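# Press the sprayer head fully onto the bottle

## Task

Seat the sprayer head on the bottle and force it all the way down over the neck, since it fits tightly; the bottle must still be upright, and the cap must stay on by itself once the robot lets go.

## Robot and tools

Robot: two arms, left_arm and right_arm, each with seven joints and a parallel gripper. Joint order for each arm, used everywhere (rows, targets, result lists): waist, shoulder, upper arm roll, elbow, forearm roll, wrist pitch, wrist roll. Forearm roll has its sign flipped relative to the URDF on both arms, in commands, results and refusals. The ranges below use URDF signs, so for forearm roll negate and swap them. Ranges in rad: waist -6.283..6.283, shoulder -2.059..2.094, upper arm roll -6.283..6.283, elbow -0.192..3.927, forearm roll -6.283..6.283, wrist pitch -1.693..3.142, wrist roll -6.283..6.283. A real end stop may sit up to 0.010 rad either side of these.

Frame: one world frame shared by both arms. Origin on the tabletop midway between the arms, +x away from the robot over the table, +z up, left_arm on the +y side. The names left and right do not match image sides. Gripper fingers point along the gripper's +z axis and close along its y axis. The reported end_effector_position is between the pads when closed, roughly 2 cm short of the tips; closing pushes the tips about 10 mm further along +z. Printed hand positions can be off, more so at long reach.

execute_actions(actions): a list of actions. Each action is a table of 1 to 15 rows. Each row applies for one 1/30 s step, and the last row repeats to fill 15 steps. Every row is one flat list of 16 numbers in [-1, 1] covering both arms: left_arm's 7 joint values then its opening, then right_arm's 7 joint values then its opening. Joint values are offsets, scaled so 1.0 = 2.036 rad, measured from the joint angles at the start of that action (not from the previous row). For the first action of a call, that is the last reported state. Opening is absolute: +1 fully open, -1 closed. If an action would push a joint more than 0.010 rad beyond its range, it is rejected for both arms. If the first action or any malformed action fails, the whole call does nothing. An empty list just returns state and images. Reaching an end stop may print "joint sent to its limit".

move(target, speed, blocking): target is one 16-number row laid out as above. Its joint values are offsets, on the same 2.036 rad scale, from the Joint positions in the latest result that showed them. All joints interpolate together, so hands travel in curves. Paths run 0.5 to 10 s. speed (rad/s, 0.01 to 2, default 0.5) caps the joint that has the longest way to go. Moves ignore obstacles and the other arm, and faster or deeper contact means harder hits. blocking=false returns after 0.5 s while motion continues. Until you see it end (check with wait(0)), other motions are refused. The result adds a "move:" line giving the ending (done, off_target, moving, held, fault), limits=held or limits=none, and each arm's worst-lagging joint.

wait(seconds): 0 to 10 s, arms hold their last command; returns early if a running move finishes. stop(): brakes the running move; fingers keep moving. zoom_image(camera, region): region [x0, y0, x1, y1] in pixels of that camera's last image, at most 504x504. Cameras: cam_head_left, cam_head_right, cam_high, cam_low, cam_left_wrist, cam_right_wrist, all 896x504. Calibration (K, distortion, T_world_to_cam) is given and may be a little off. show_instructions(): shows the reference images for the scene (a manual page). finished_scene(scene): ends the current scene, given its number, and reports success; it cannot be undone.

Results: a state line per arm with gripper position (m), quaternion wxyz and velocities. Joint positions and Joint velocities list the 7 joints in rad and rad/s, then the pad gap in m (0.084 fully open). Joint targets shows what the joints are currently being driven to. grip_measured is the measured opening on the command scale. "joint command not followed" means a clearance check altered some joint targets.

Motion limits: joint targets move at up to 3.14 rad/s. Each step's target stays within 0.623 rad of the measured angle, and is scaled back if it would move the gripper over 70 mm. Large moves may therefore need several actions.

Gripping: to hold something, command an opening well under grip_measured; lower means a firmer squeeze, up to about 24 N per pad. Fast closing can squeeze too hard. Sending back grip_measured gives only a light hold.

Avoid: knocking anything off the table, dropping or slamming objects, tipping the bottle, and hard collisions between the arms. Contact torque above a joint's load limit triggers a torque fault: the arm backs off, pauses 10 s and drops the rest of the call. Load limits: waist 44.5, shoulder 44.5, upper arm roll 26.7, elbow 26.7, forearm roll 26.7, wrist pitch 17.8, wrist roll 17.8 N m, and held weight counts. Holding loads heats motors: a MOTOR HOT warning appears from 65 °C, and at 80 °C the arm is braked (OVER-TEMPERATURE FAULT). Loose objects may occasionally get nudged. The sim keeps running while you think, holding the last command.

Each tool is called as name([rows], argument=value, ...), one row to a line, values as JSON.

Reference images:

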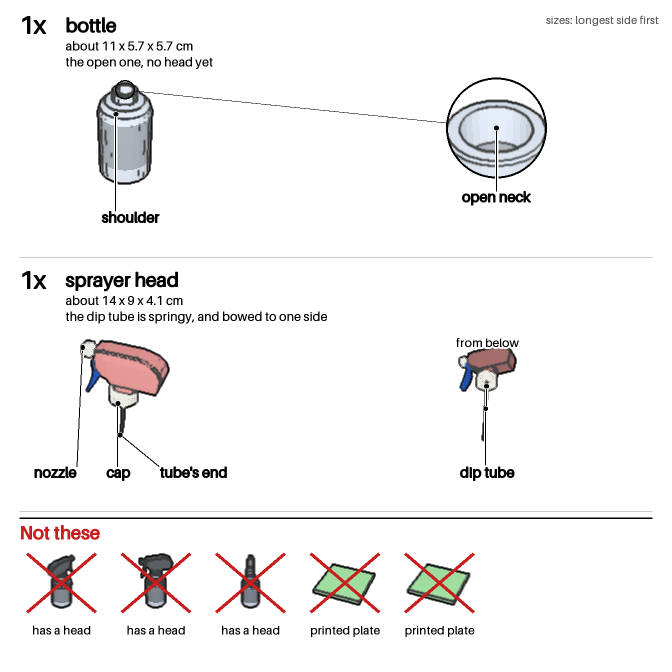

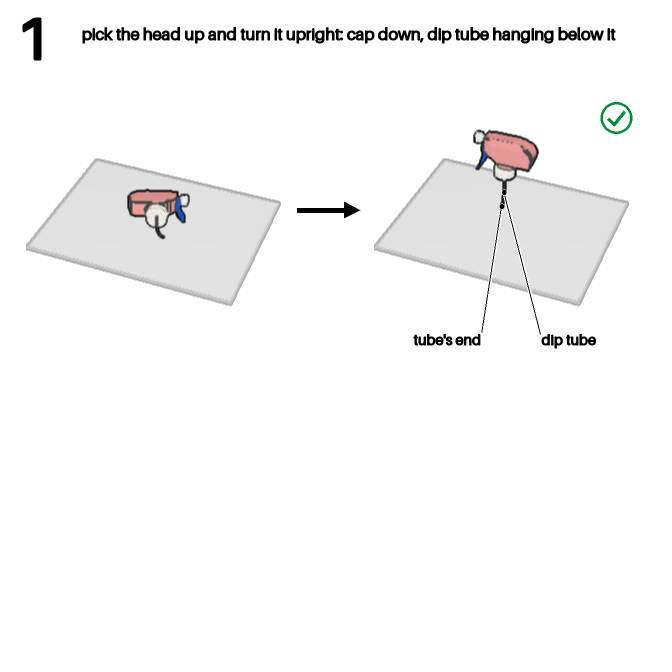

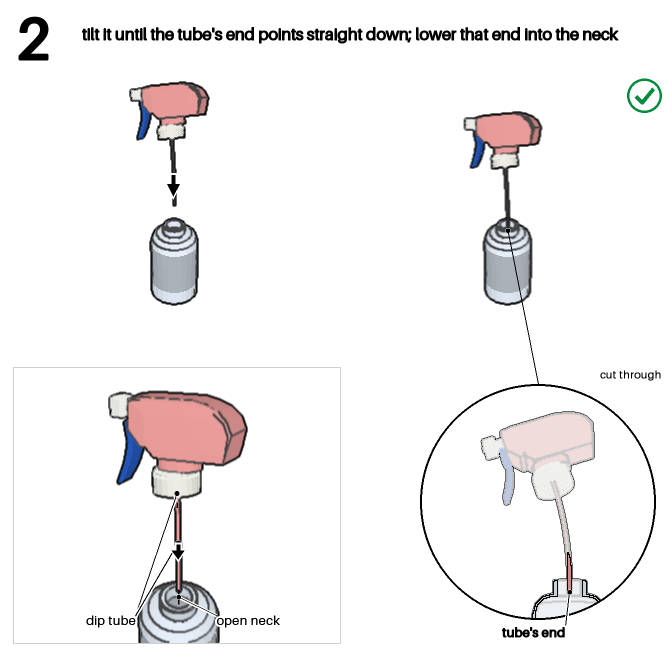

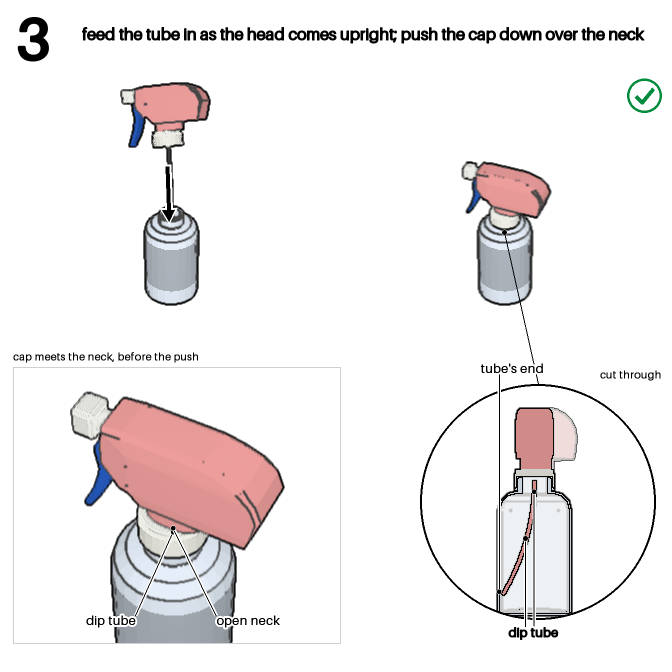

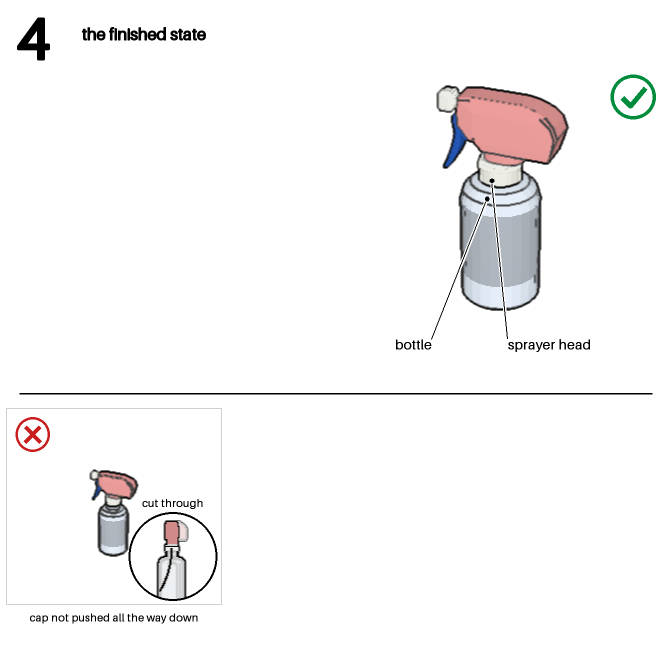

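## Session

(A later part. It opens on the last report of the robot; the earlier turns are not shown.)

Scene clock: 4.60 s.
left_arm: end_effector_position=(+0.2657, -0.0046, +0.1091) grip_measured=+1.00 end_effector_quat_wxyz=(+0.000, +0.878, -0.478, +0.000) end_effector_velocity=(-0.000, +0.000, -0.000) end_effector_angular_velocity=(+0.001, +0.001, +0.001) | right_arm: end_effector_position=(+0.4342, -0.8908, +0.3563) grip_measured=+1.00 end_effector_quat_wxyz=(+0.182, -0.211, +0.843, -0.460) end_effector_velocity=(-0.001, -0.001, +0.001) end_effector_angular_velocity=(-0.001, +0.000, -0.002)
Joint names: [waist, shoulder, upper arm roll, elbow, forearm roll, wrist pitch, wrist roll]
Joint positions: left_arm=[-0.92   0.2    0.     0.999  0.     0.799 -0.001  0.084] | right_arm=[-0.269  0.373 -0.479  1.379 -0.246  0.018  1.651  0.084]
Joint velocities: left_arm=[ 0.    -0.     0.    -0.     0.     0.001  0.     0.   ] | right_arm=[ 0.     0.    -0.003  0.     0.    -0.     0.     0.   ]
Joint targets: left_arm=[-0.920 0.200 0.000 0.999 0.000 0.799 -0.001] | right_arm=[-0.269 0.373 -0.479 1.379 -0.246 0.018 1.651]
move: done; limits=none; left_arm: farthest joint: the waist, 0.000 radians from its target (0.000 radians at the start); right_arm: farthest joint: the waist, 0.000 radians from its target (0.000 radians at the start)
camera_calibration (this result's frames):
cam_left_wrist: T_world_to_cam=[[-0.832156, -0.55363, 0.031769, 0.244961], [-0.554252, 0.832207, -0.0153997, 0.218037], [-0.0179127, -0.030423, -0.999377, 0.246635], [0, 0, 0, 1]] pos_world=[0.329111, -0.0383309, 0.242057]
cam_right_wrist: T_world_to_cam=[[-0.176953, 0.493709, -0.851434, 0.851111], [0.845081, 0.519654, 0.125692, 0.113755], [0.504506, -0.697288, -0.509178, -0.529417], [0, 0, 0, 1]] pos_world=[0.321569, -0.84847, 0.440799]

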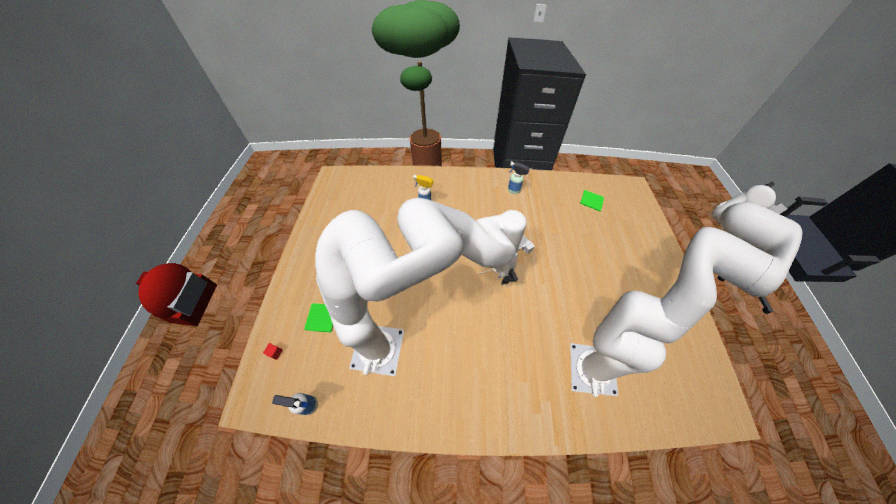

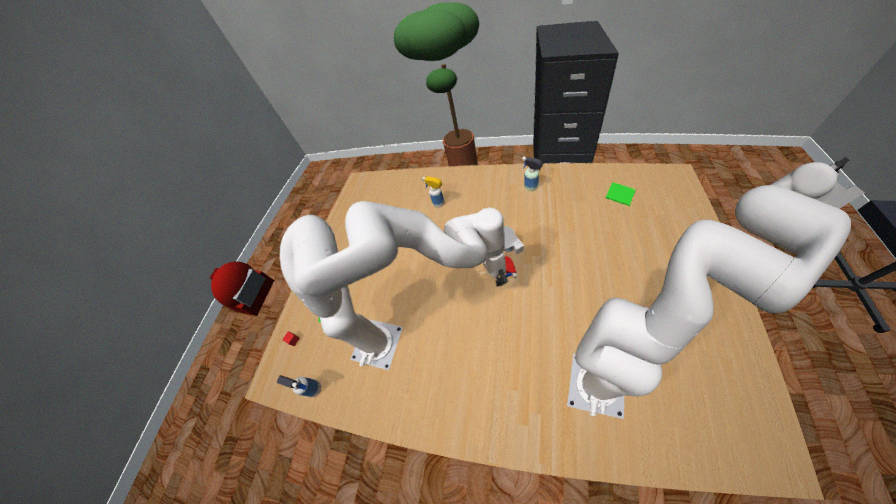

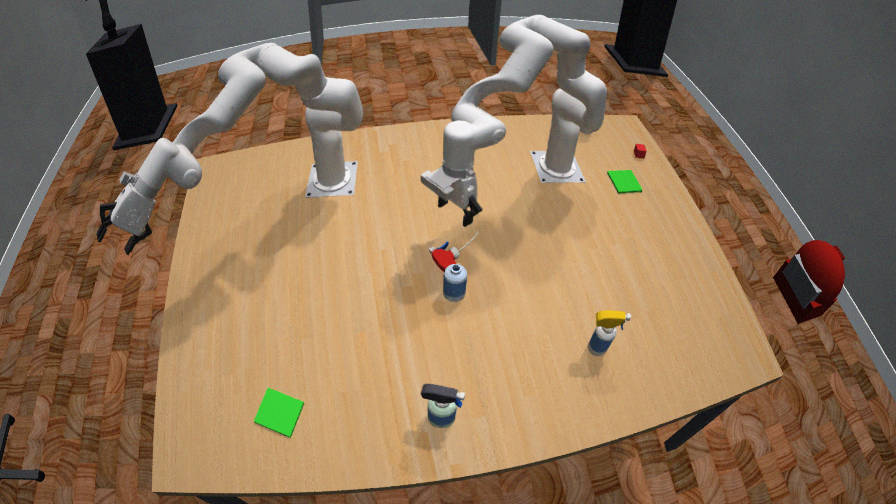

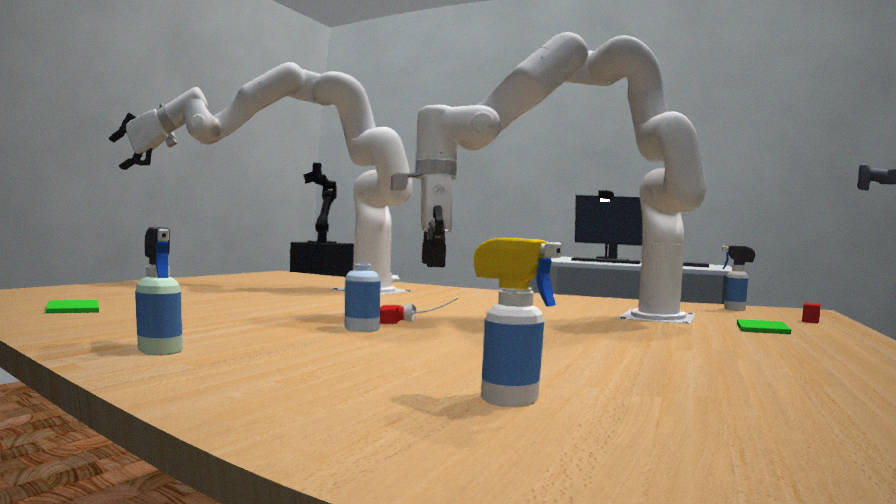

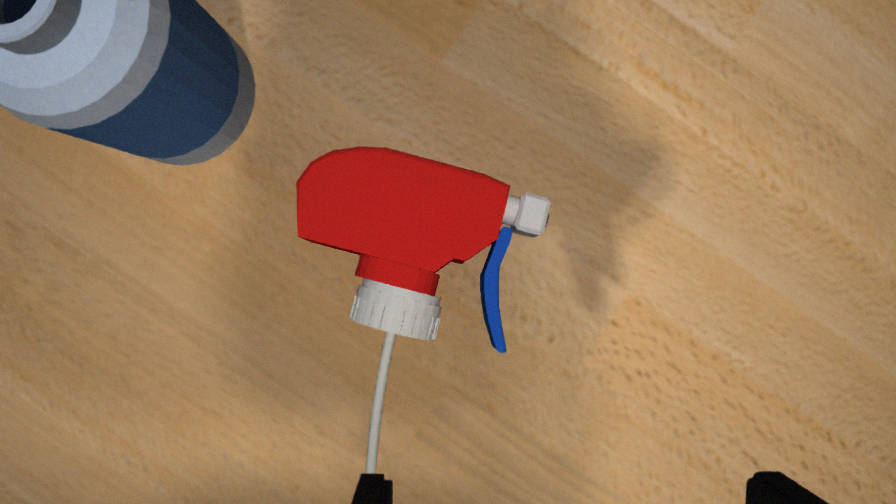

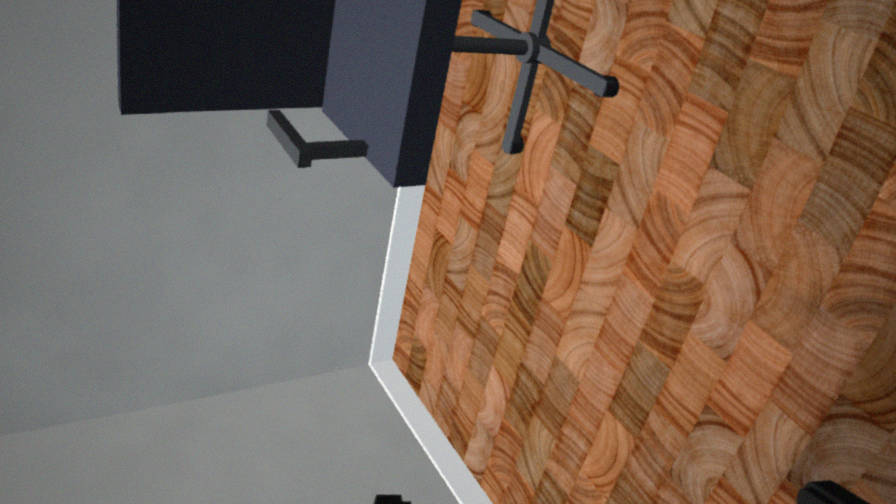

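move(target=[0.0432,0.0953,0,0.0914,0,-0.004,0.133,0,0,0,0,0,0,0,0,1])

move(target=[0,0.053,0,-0.0093,0,-0.0624,0,0,0,0,0,0,0,0,0,1], speed=0.1)

move(target=[0,0,0,0,0,0,0,-0.7,0,0,0,0,0,0,0,1])

zoom_image(camera="cam_low", region=[330,240,490,340])

Scene clock: 6.70 s.
left_arm: end_effector_position=(+0.3310, -0.0194, +0.0805) grip_measured=-0.01 end_effector_quat_wxyz=(+0.000, +0.831, -0.556, +0.000) end_effector_velocity=(+0.001, +0.001, -0.001) end_effector_angular_velocity=(+0.002, +0.000, +0.000) | right_arm: end_effector_position=(+0.4342, -0.8908, +0.3563) grip_measured=+1.00 end_effector_quat_wxyz=(+0.182, -0.211, +0.843, -0.460) end_effector_velocity=(-0.000, +0.000, -0.000) end_effector_angular_velocity=(+0.001, +0.000, +0.000)
Joint names: [waist, shoulder, upper arm roll, elbow, forearm roll, wrist pitch, wrist roll]
Joint positions: left_arm=[-0.833  0.393  0.     1.185  0.     0.791  0.27   0.044] | right_arm=[-0.269  0.373 -0.479  1.379 -0.246  0.018  1.651  0.084]
Joint velocities: left_arm=[ 0.002  0.003  0.001  0.002 -0.001  0.001  0.002  0.   ] | right_arm=[-0.     0.     0.     0.    -0.     0.001 -0.     0.   ]
Joint targets: left_arm=[-0.832 0.394 0.000 1.185 0.000 0.791 0.270] | right_arm=[-0.269 0.373 -0.479 1.379 -0.246 0.018 1.651]
move: done; limits=none; left_arm: farthest joint: the shoulder, 0.001 radians from its target (0.194 radians at the start); right_arm: farthest joint: the waist, 0.000 radians from its target (0.000 radians at the start)
camera_calibration (this result's frames):
cam_left_wrist: T_world_to_cam=[[-0.918986, -0.393028, 0.0315244, 0.323904], [-0.393632, 0.919133, -0.0157844, 0.214631], [-0.0227714, -0.0269146, -0.999378, 0.220497], [0, 0, 0, 1]] pos_world=[0.38717, -0.0640365, 0.213537]
cam_right_wrist: T_world_to_cam=[[-0.176953, 0.493709, -0.851434, 0.851111], [0.845081, 0.519654, 0.125692, 0.113755], [0.504506, -0.697288, -0.509178, -0.529417], [0, 0, 0, 1]] pos_world=[0.321569, -0.84847, 0.440799]

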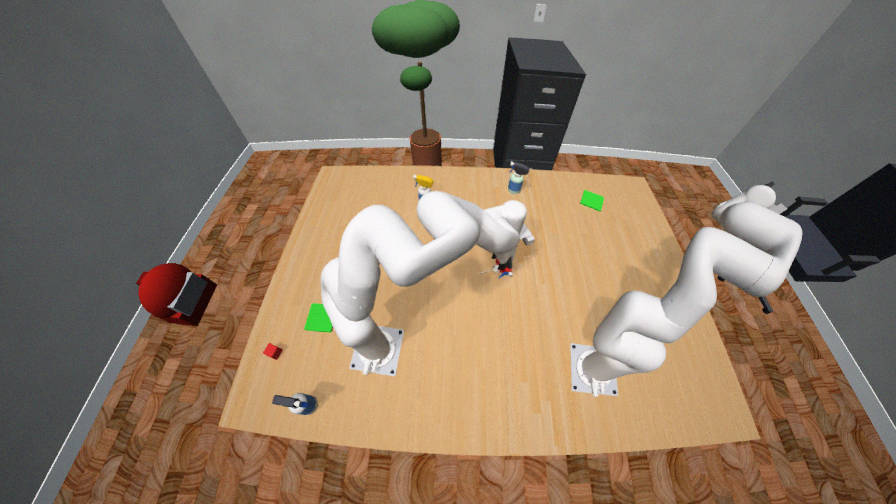

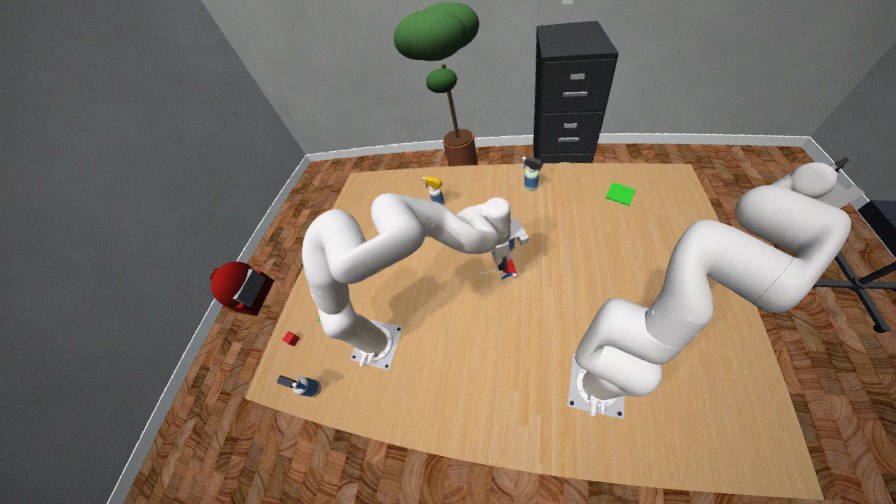

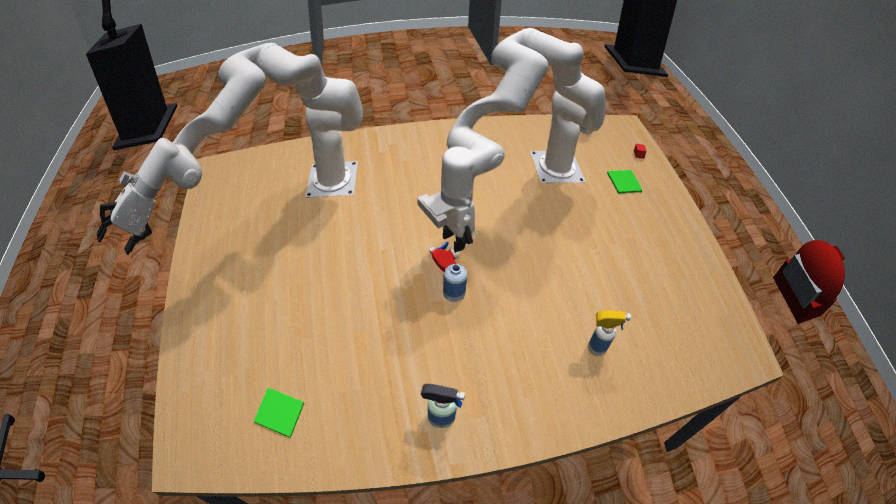

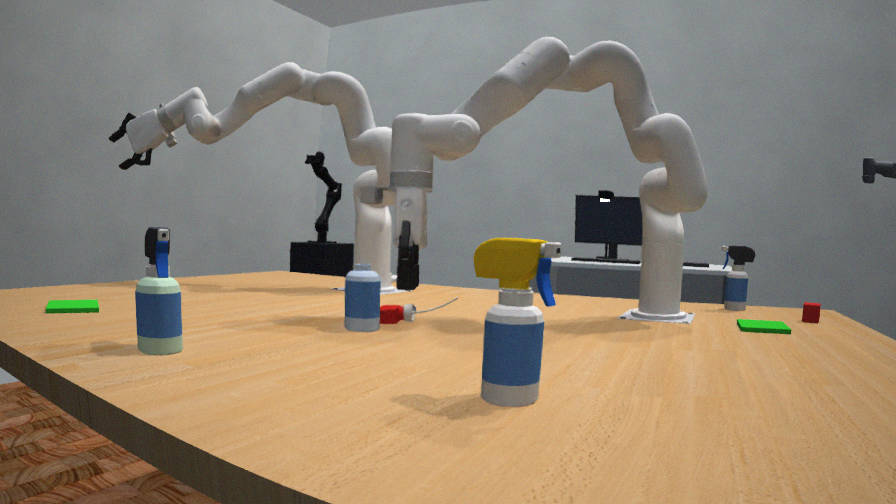

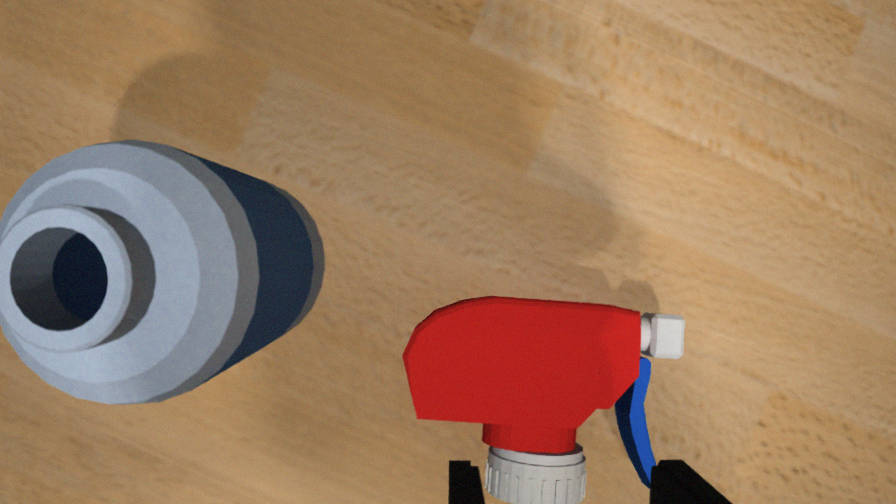

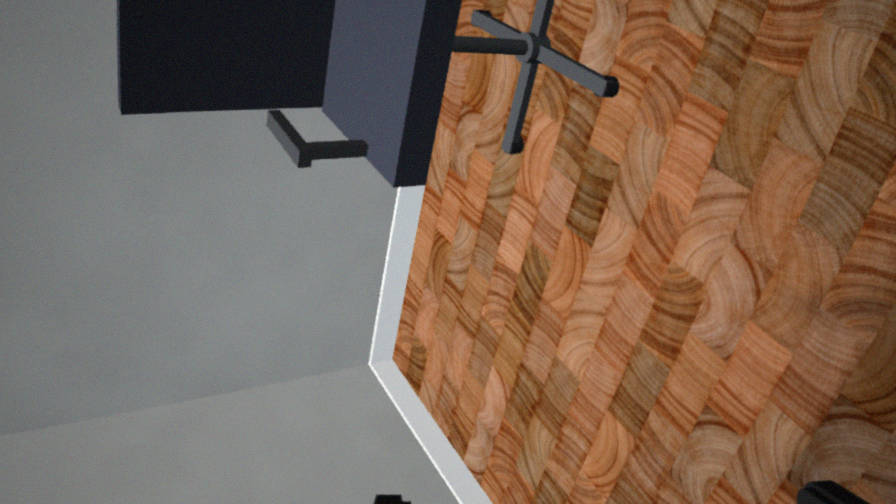

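Scene clock: 8.40 s.
left_arm: end_effector_position=(+0.3320, -0.0208, +0.0276) grip_measured=-0.01 end_effector_quat_wxyz=(+0.001, +0.831, -0.556, +0.003) end_effector_velocity=(-0.002, +0.000, -0.003) end_effector_angular_velocity=(+0.003, +0.002, -0.002) | right_arm: end_effector_position=(+0.4342, -0.8908, +0.3563) grip_measured=+1.00 end_effector_quat_wxyz=(+0.182, -0.211, +0.843, -0.460) end_effector_velocity=(-0.000, -0.000, +0.000) end_effector_angular_velocity=(-0.000, +0.000, -0.001)
Joint names: [waist, shoulder, upper arm roll, elbow, forearm roll, wrist pitch, wrist roll]
Joint positions: left_arm=[-0.833  0.499 -0.     1.168  0.     0.664  0.27   0.044] | right_arm=[-0.269  0.373 -0.479  1.379 -0.246  0.018  1.651  0.084]
Joint velocities: left_arm=[-0.003  0.004  0.    -0.002  0.    -0.002 -0.     0.   ] | right_arm=[-0. -0. -0. -0.  0. -0. -0.  0.]
Joint targets: left_arm=[-0.833 0.501 0.000 1.166 0.000 0.664 0.270] | right_arm=[-0.269 0.373 -0.479 1.379 -0.246 0.018 1.651]
move: done; limits=none; left_arm: farthest joint: the shoulder, 0.002 radians from its target (0.107 radians at the start); right_arm: farthest joint: the waist, 0.000 radians from its target (0.000 radians at the start)
camera_calibration (this result's frames):
cam_left_wrist: T_world_to_cam=[[-0.919114, -0.392813, 0.030452, 0.326008], [-0.393482, 0.919108, -0.0202821, 0.21556], [-0.0200216, -0.0306239, -0.99933, 0.166575], [0, 0, 0, 1]] pos_world=[0.387792, -0.0649622, 0.160908]
cam_right_wrist: T_world_to_cam=[[-0.176953, 0.493709, -0.851434, 0.851111], [0.845081, 0.519654, 0.125692, 0.113755], [0.504506, -0.697289, -0.509178, -0.529417], [0, 0, 0, 1]] pos_world=[0.321569, -0.84847, 0.440799]

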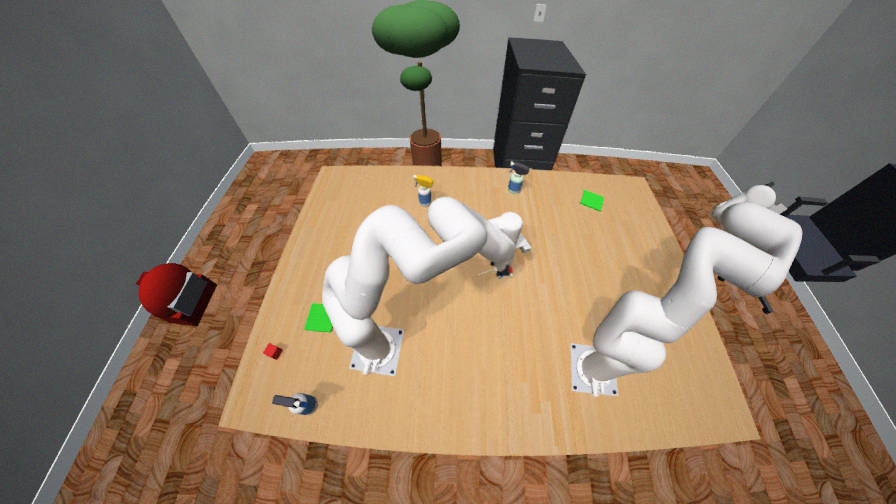

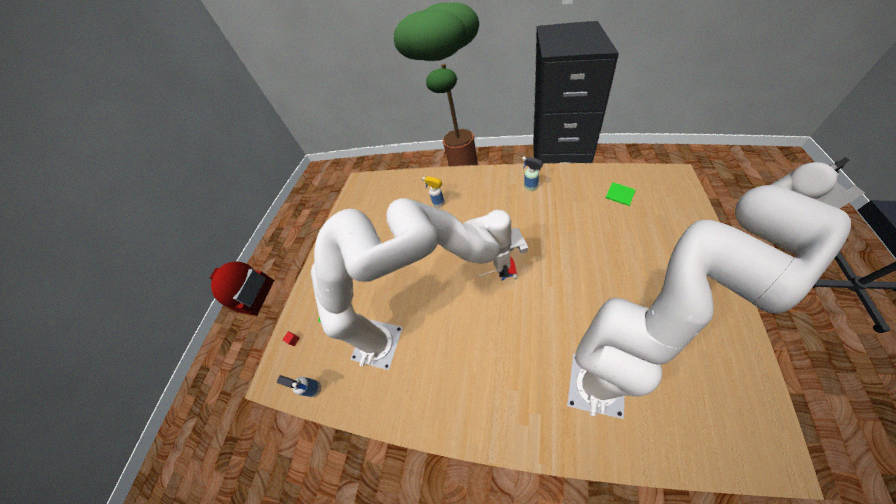

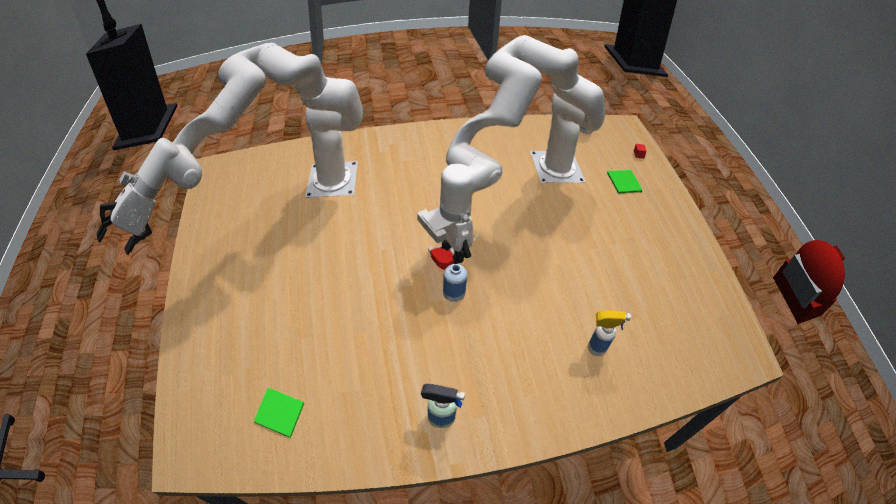

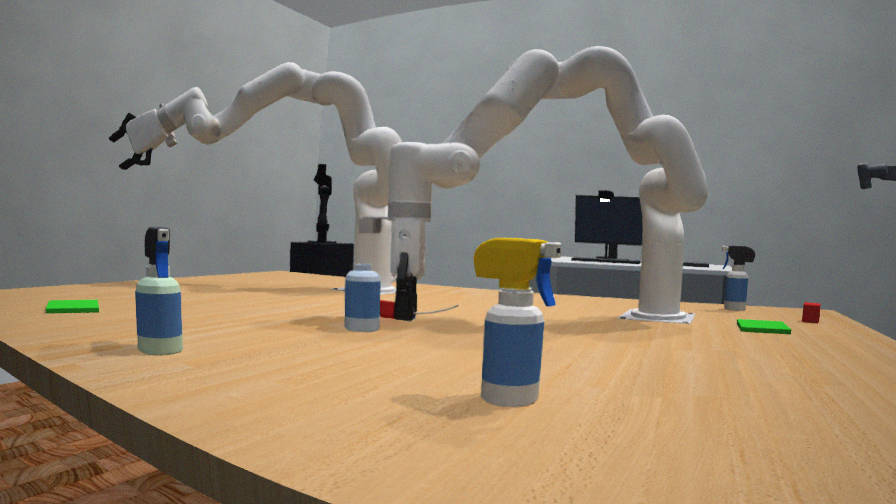

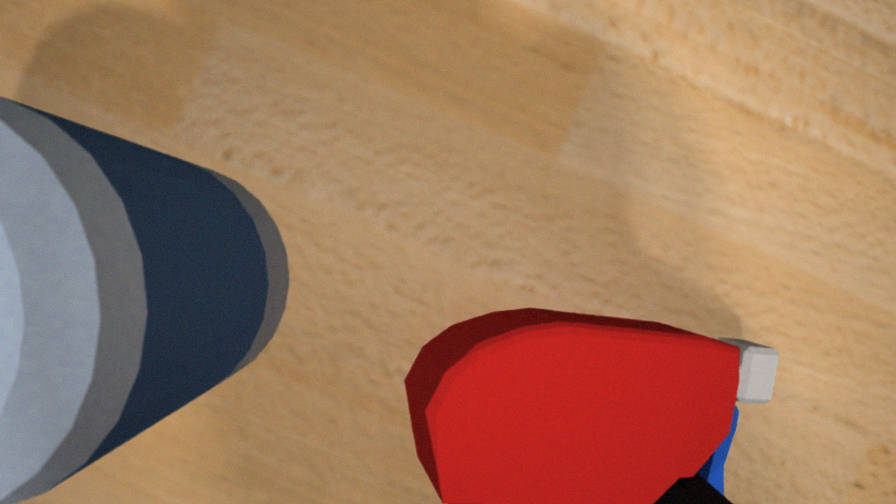

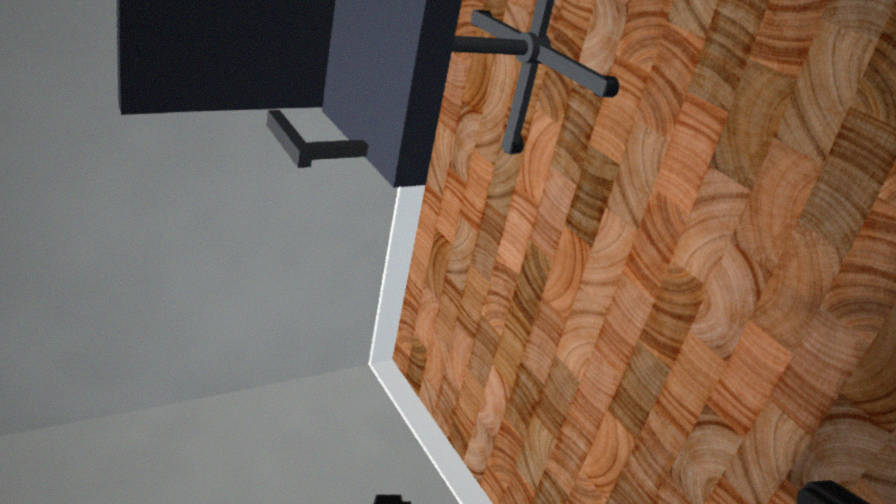

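Scene clock: 8.90 s.
left_arm: end_effector_position=(+0.3319, -0.0207, +0.0275) grip_measured=-0.29 end_effector_quat_wxyz=(+0.001, +0.831, -0.556, +0.003) end_effector_velocity=(+0.000, +0.001, -0.000) end_effector_angular_velocity=(+0.002, +0.001, +0.001) | right_arm: end_effector_position=(+0.4342, -0.8908, +0.3563) grip_measured=+1.00 end_effector_quat_wxyz=(+0.182, -0.211, +0.843, -0.460) end_effector_velocity=(-0.000, -0.000, +0.000) end_effector_angular_velocity=(-0.000, +0.000, -0.001)
Joint names: [waist, shoulder, upper arm roll, elbow, forearm roll, wrist pitch, wrist roll]
Joint positions: left_arm=[-0.833  0.499 -0.     1.168  0.     0.664  0.27   0.031] | right_arm=[-0.269  0.373 -0.479  1.379 -0.246  0.018  1.651  0.084]
Joint velocities: left_arm=[ 0.001 -0.     0.    -0.     0.     0.002  0.    -0.   ] | right_arm=[-0.001  0.    -0.    -0.    -0.    -0.    -0.    -0.   ]
Joint targets: left_arm=[-0.833 0.499 -0.000 1.168 0.000 0.664 0.270] | right_arm=[-0.269 0.373 -0.479 1.379 -0.246 0.018 1.651]
move: done; limits=none; left_arm: farthest joint: the waist, 0.000 radians from its target (0.000 radians at the start); right_arm: farthest joint: the waist, 0.000 radians from its target (0.000 radians at the start)
camera_calibration (this result's frames):
cam_left_wrist: T_world_to_cam=[[-0.919133, -0.392765, 0.0305118, 0.325961], [-0.393432, 0.919135, -0.0200682, 0.215472], [-0.0201623, -0.0304497, -0.999333, 0.166488], [0, 0, 0, 1]] pos_world=[0.387732, -0.0649526, 0.160755]
cam_right_wrist: T_world_to_cam=[[-0.176953, 0.493709, -0.851434, 0.851111], [0.845081, 0.519654, 0.125692, 0.113755], [0.504506, -0.697289, -0.509178, -0.529417], [0, 0, 0, 1]] pos_world=[0.321569, -0.84847, 0.440799]

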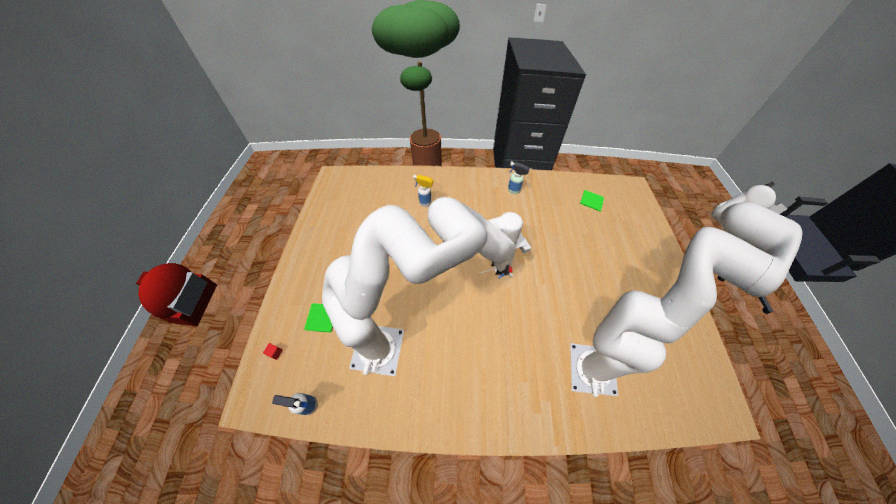

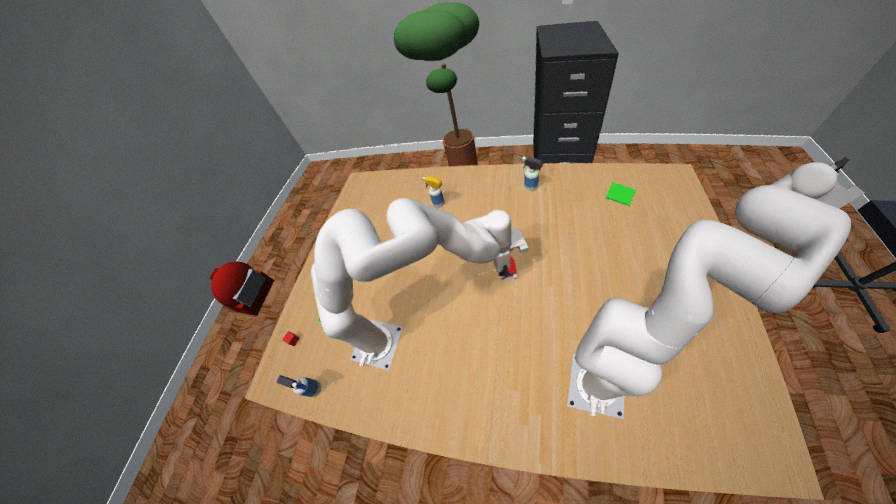

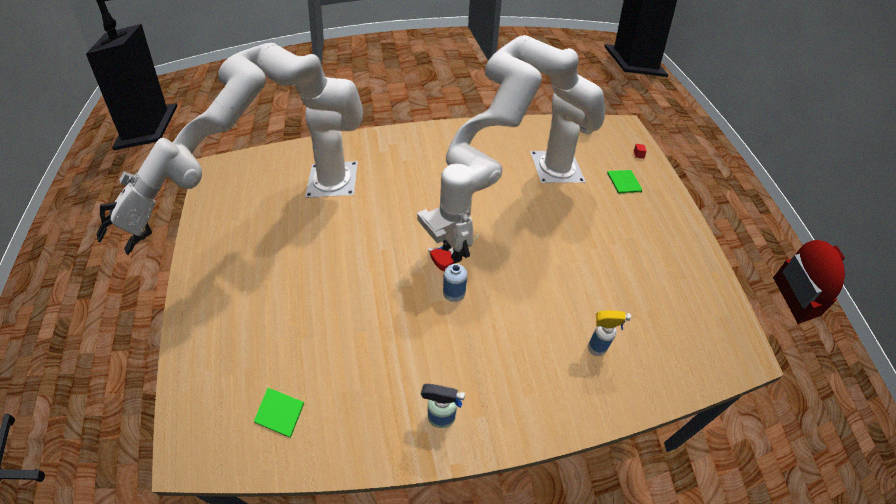

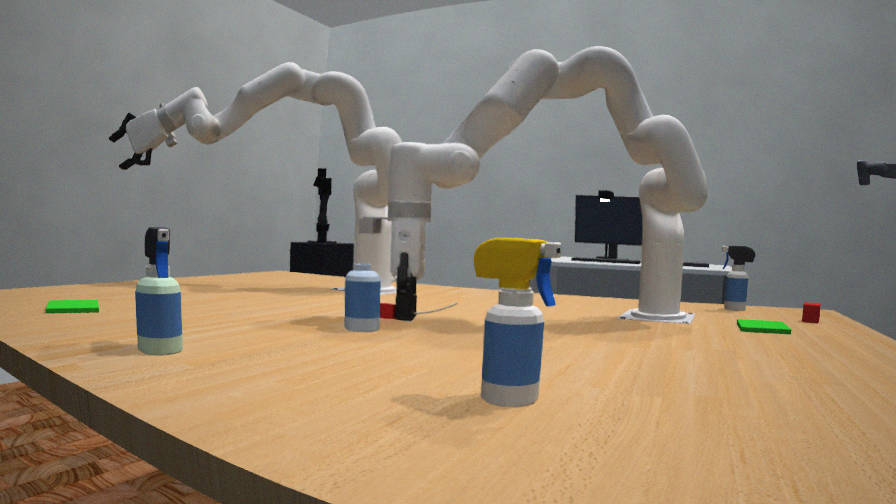

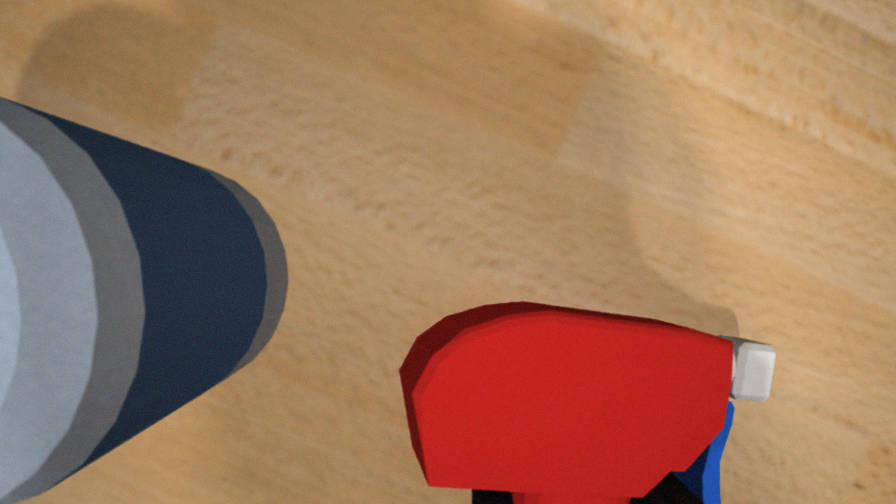

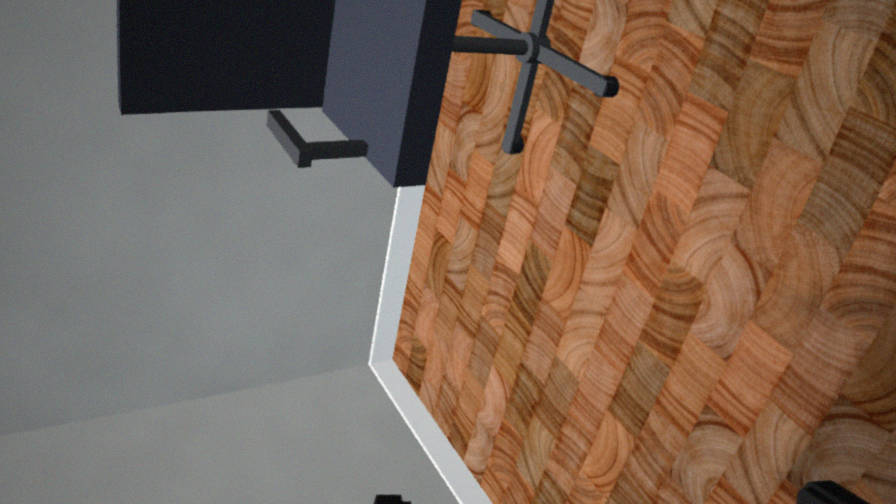

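Region (330, 240, 490, 340) of cam_low's 896x504 image, scaled by 3.150, with more detail than that image has; it fills the top 315 rows of this view, and the rest is white.

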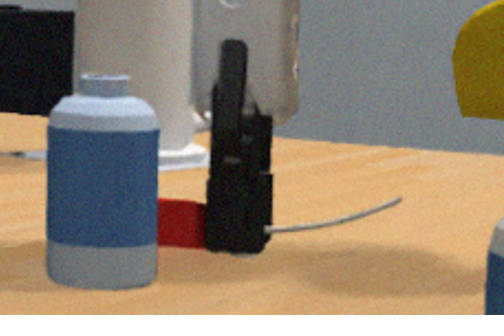

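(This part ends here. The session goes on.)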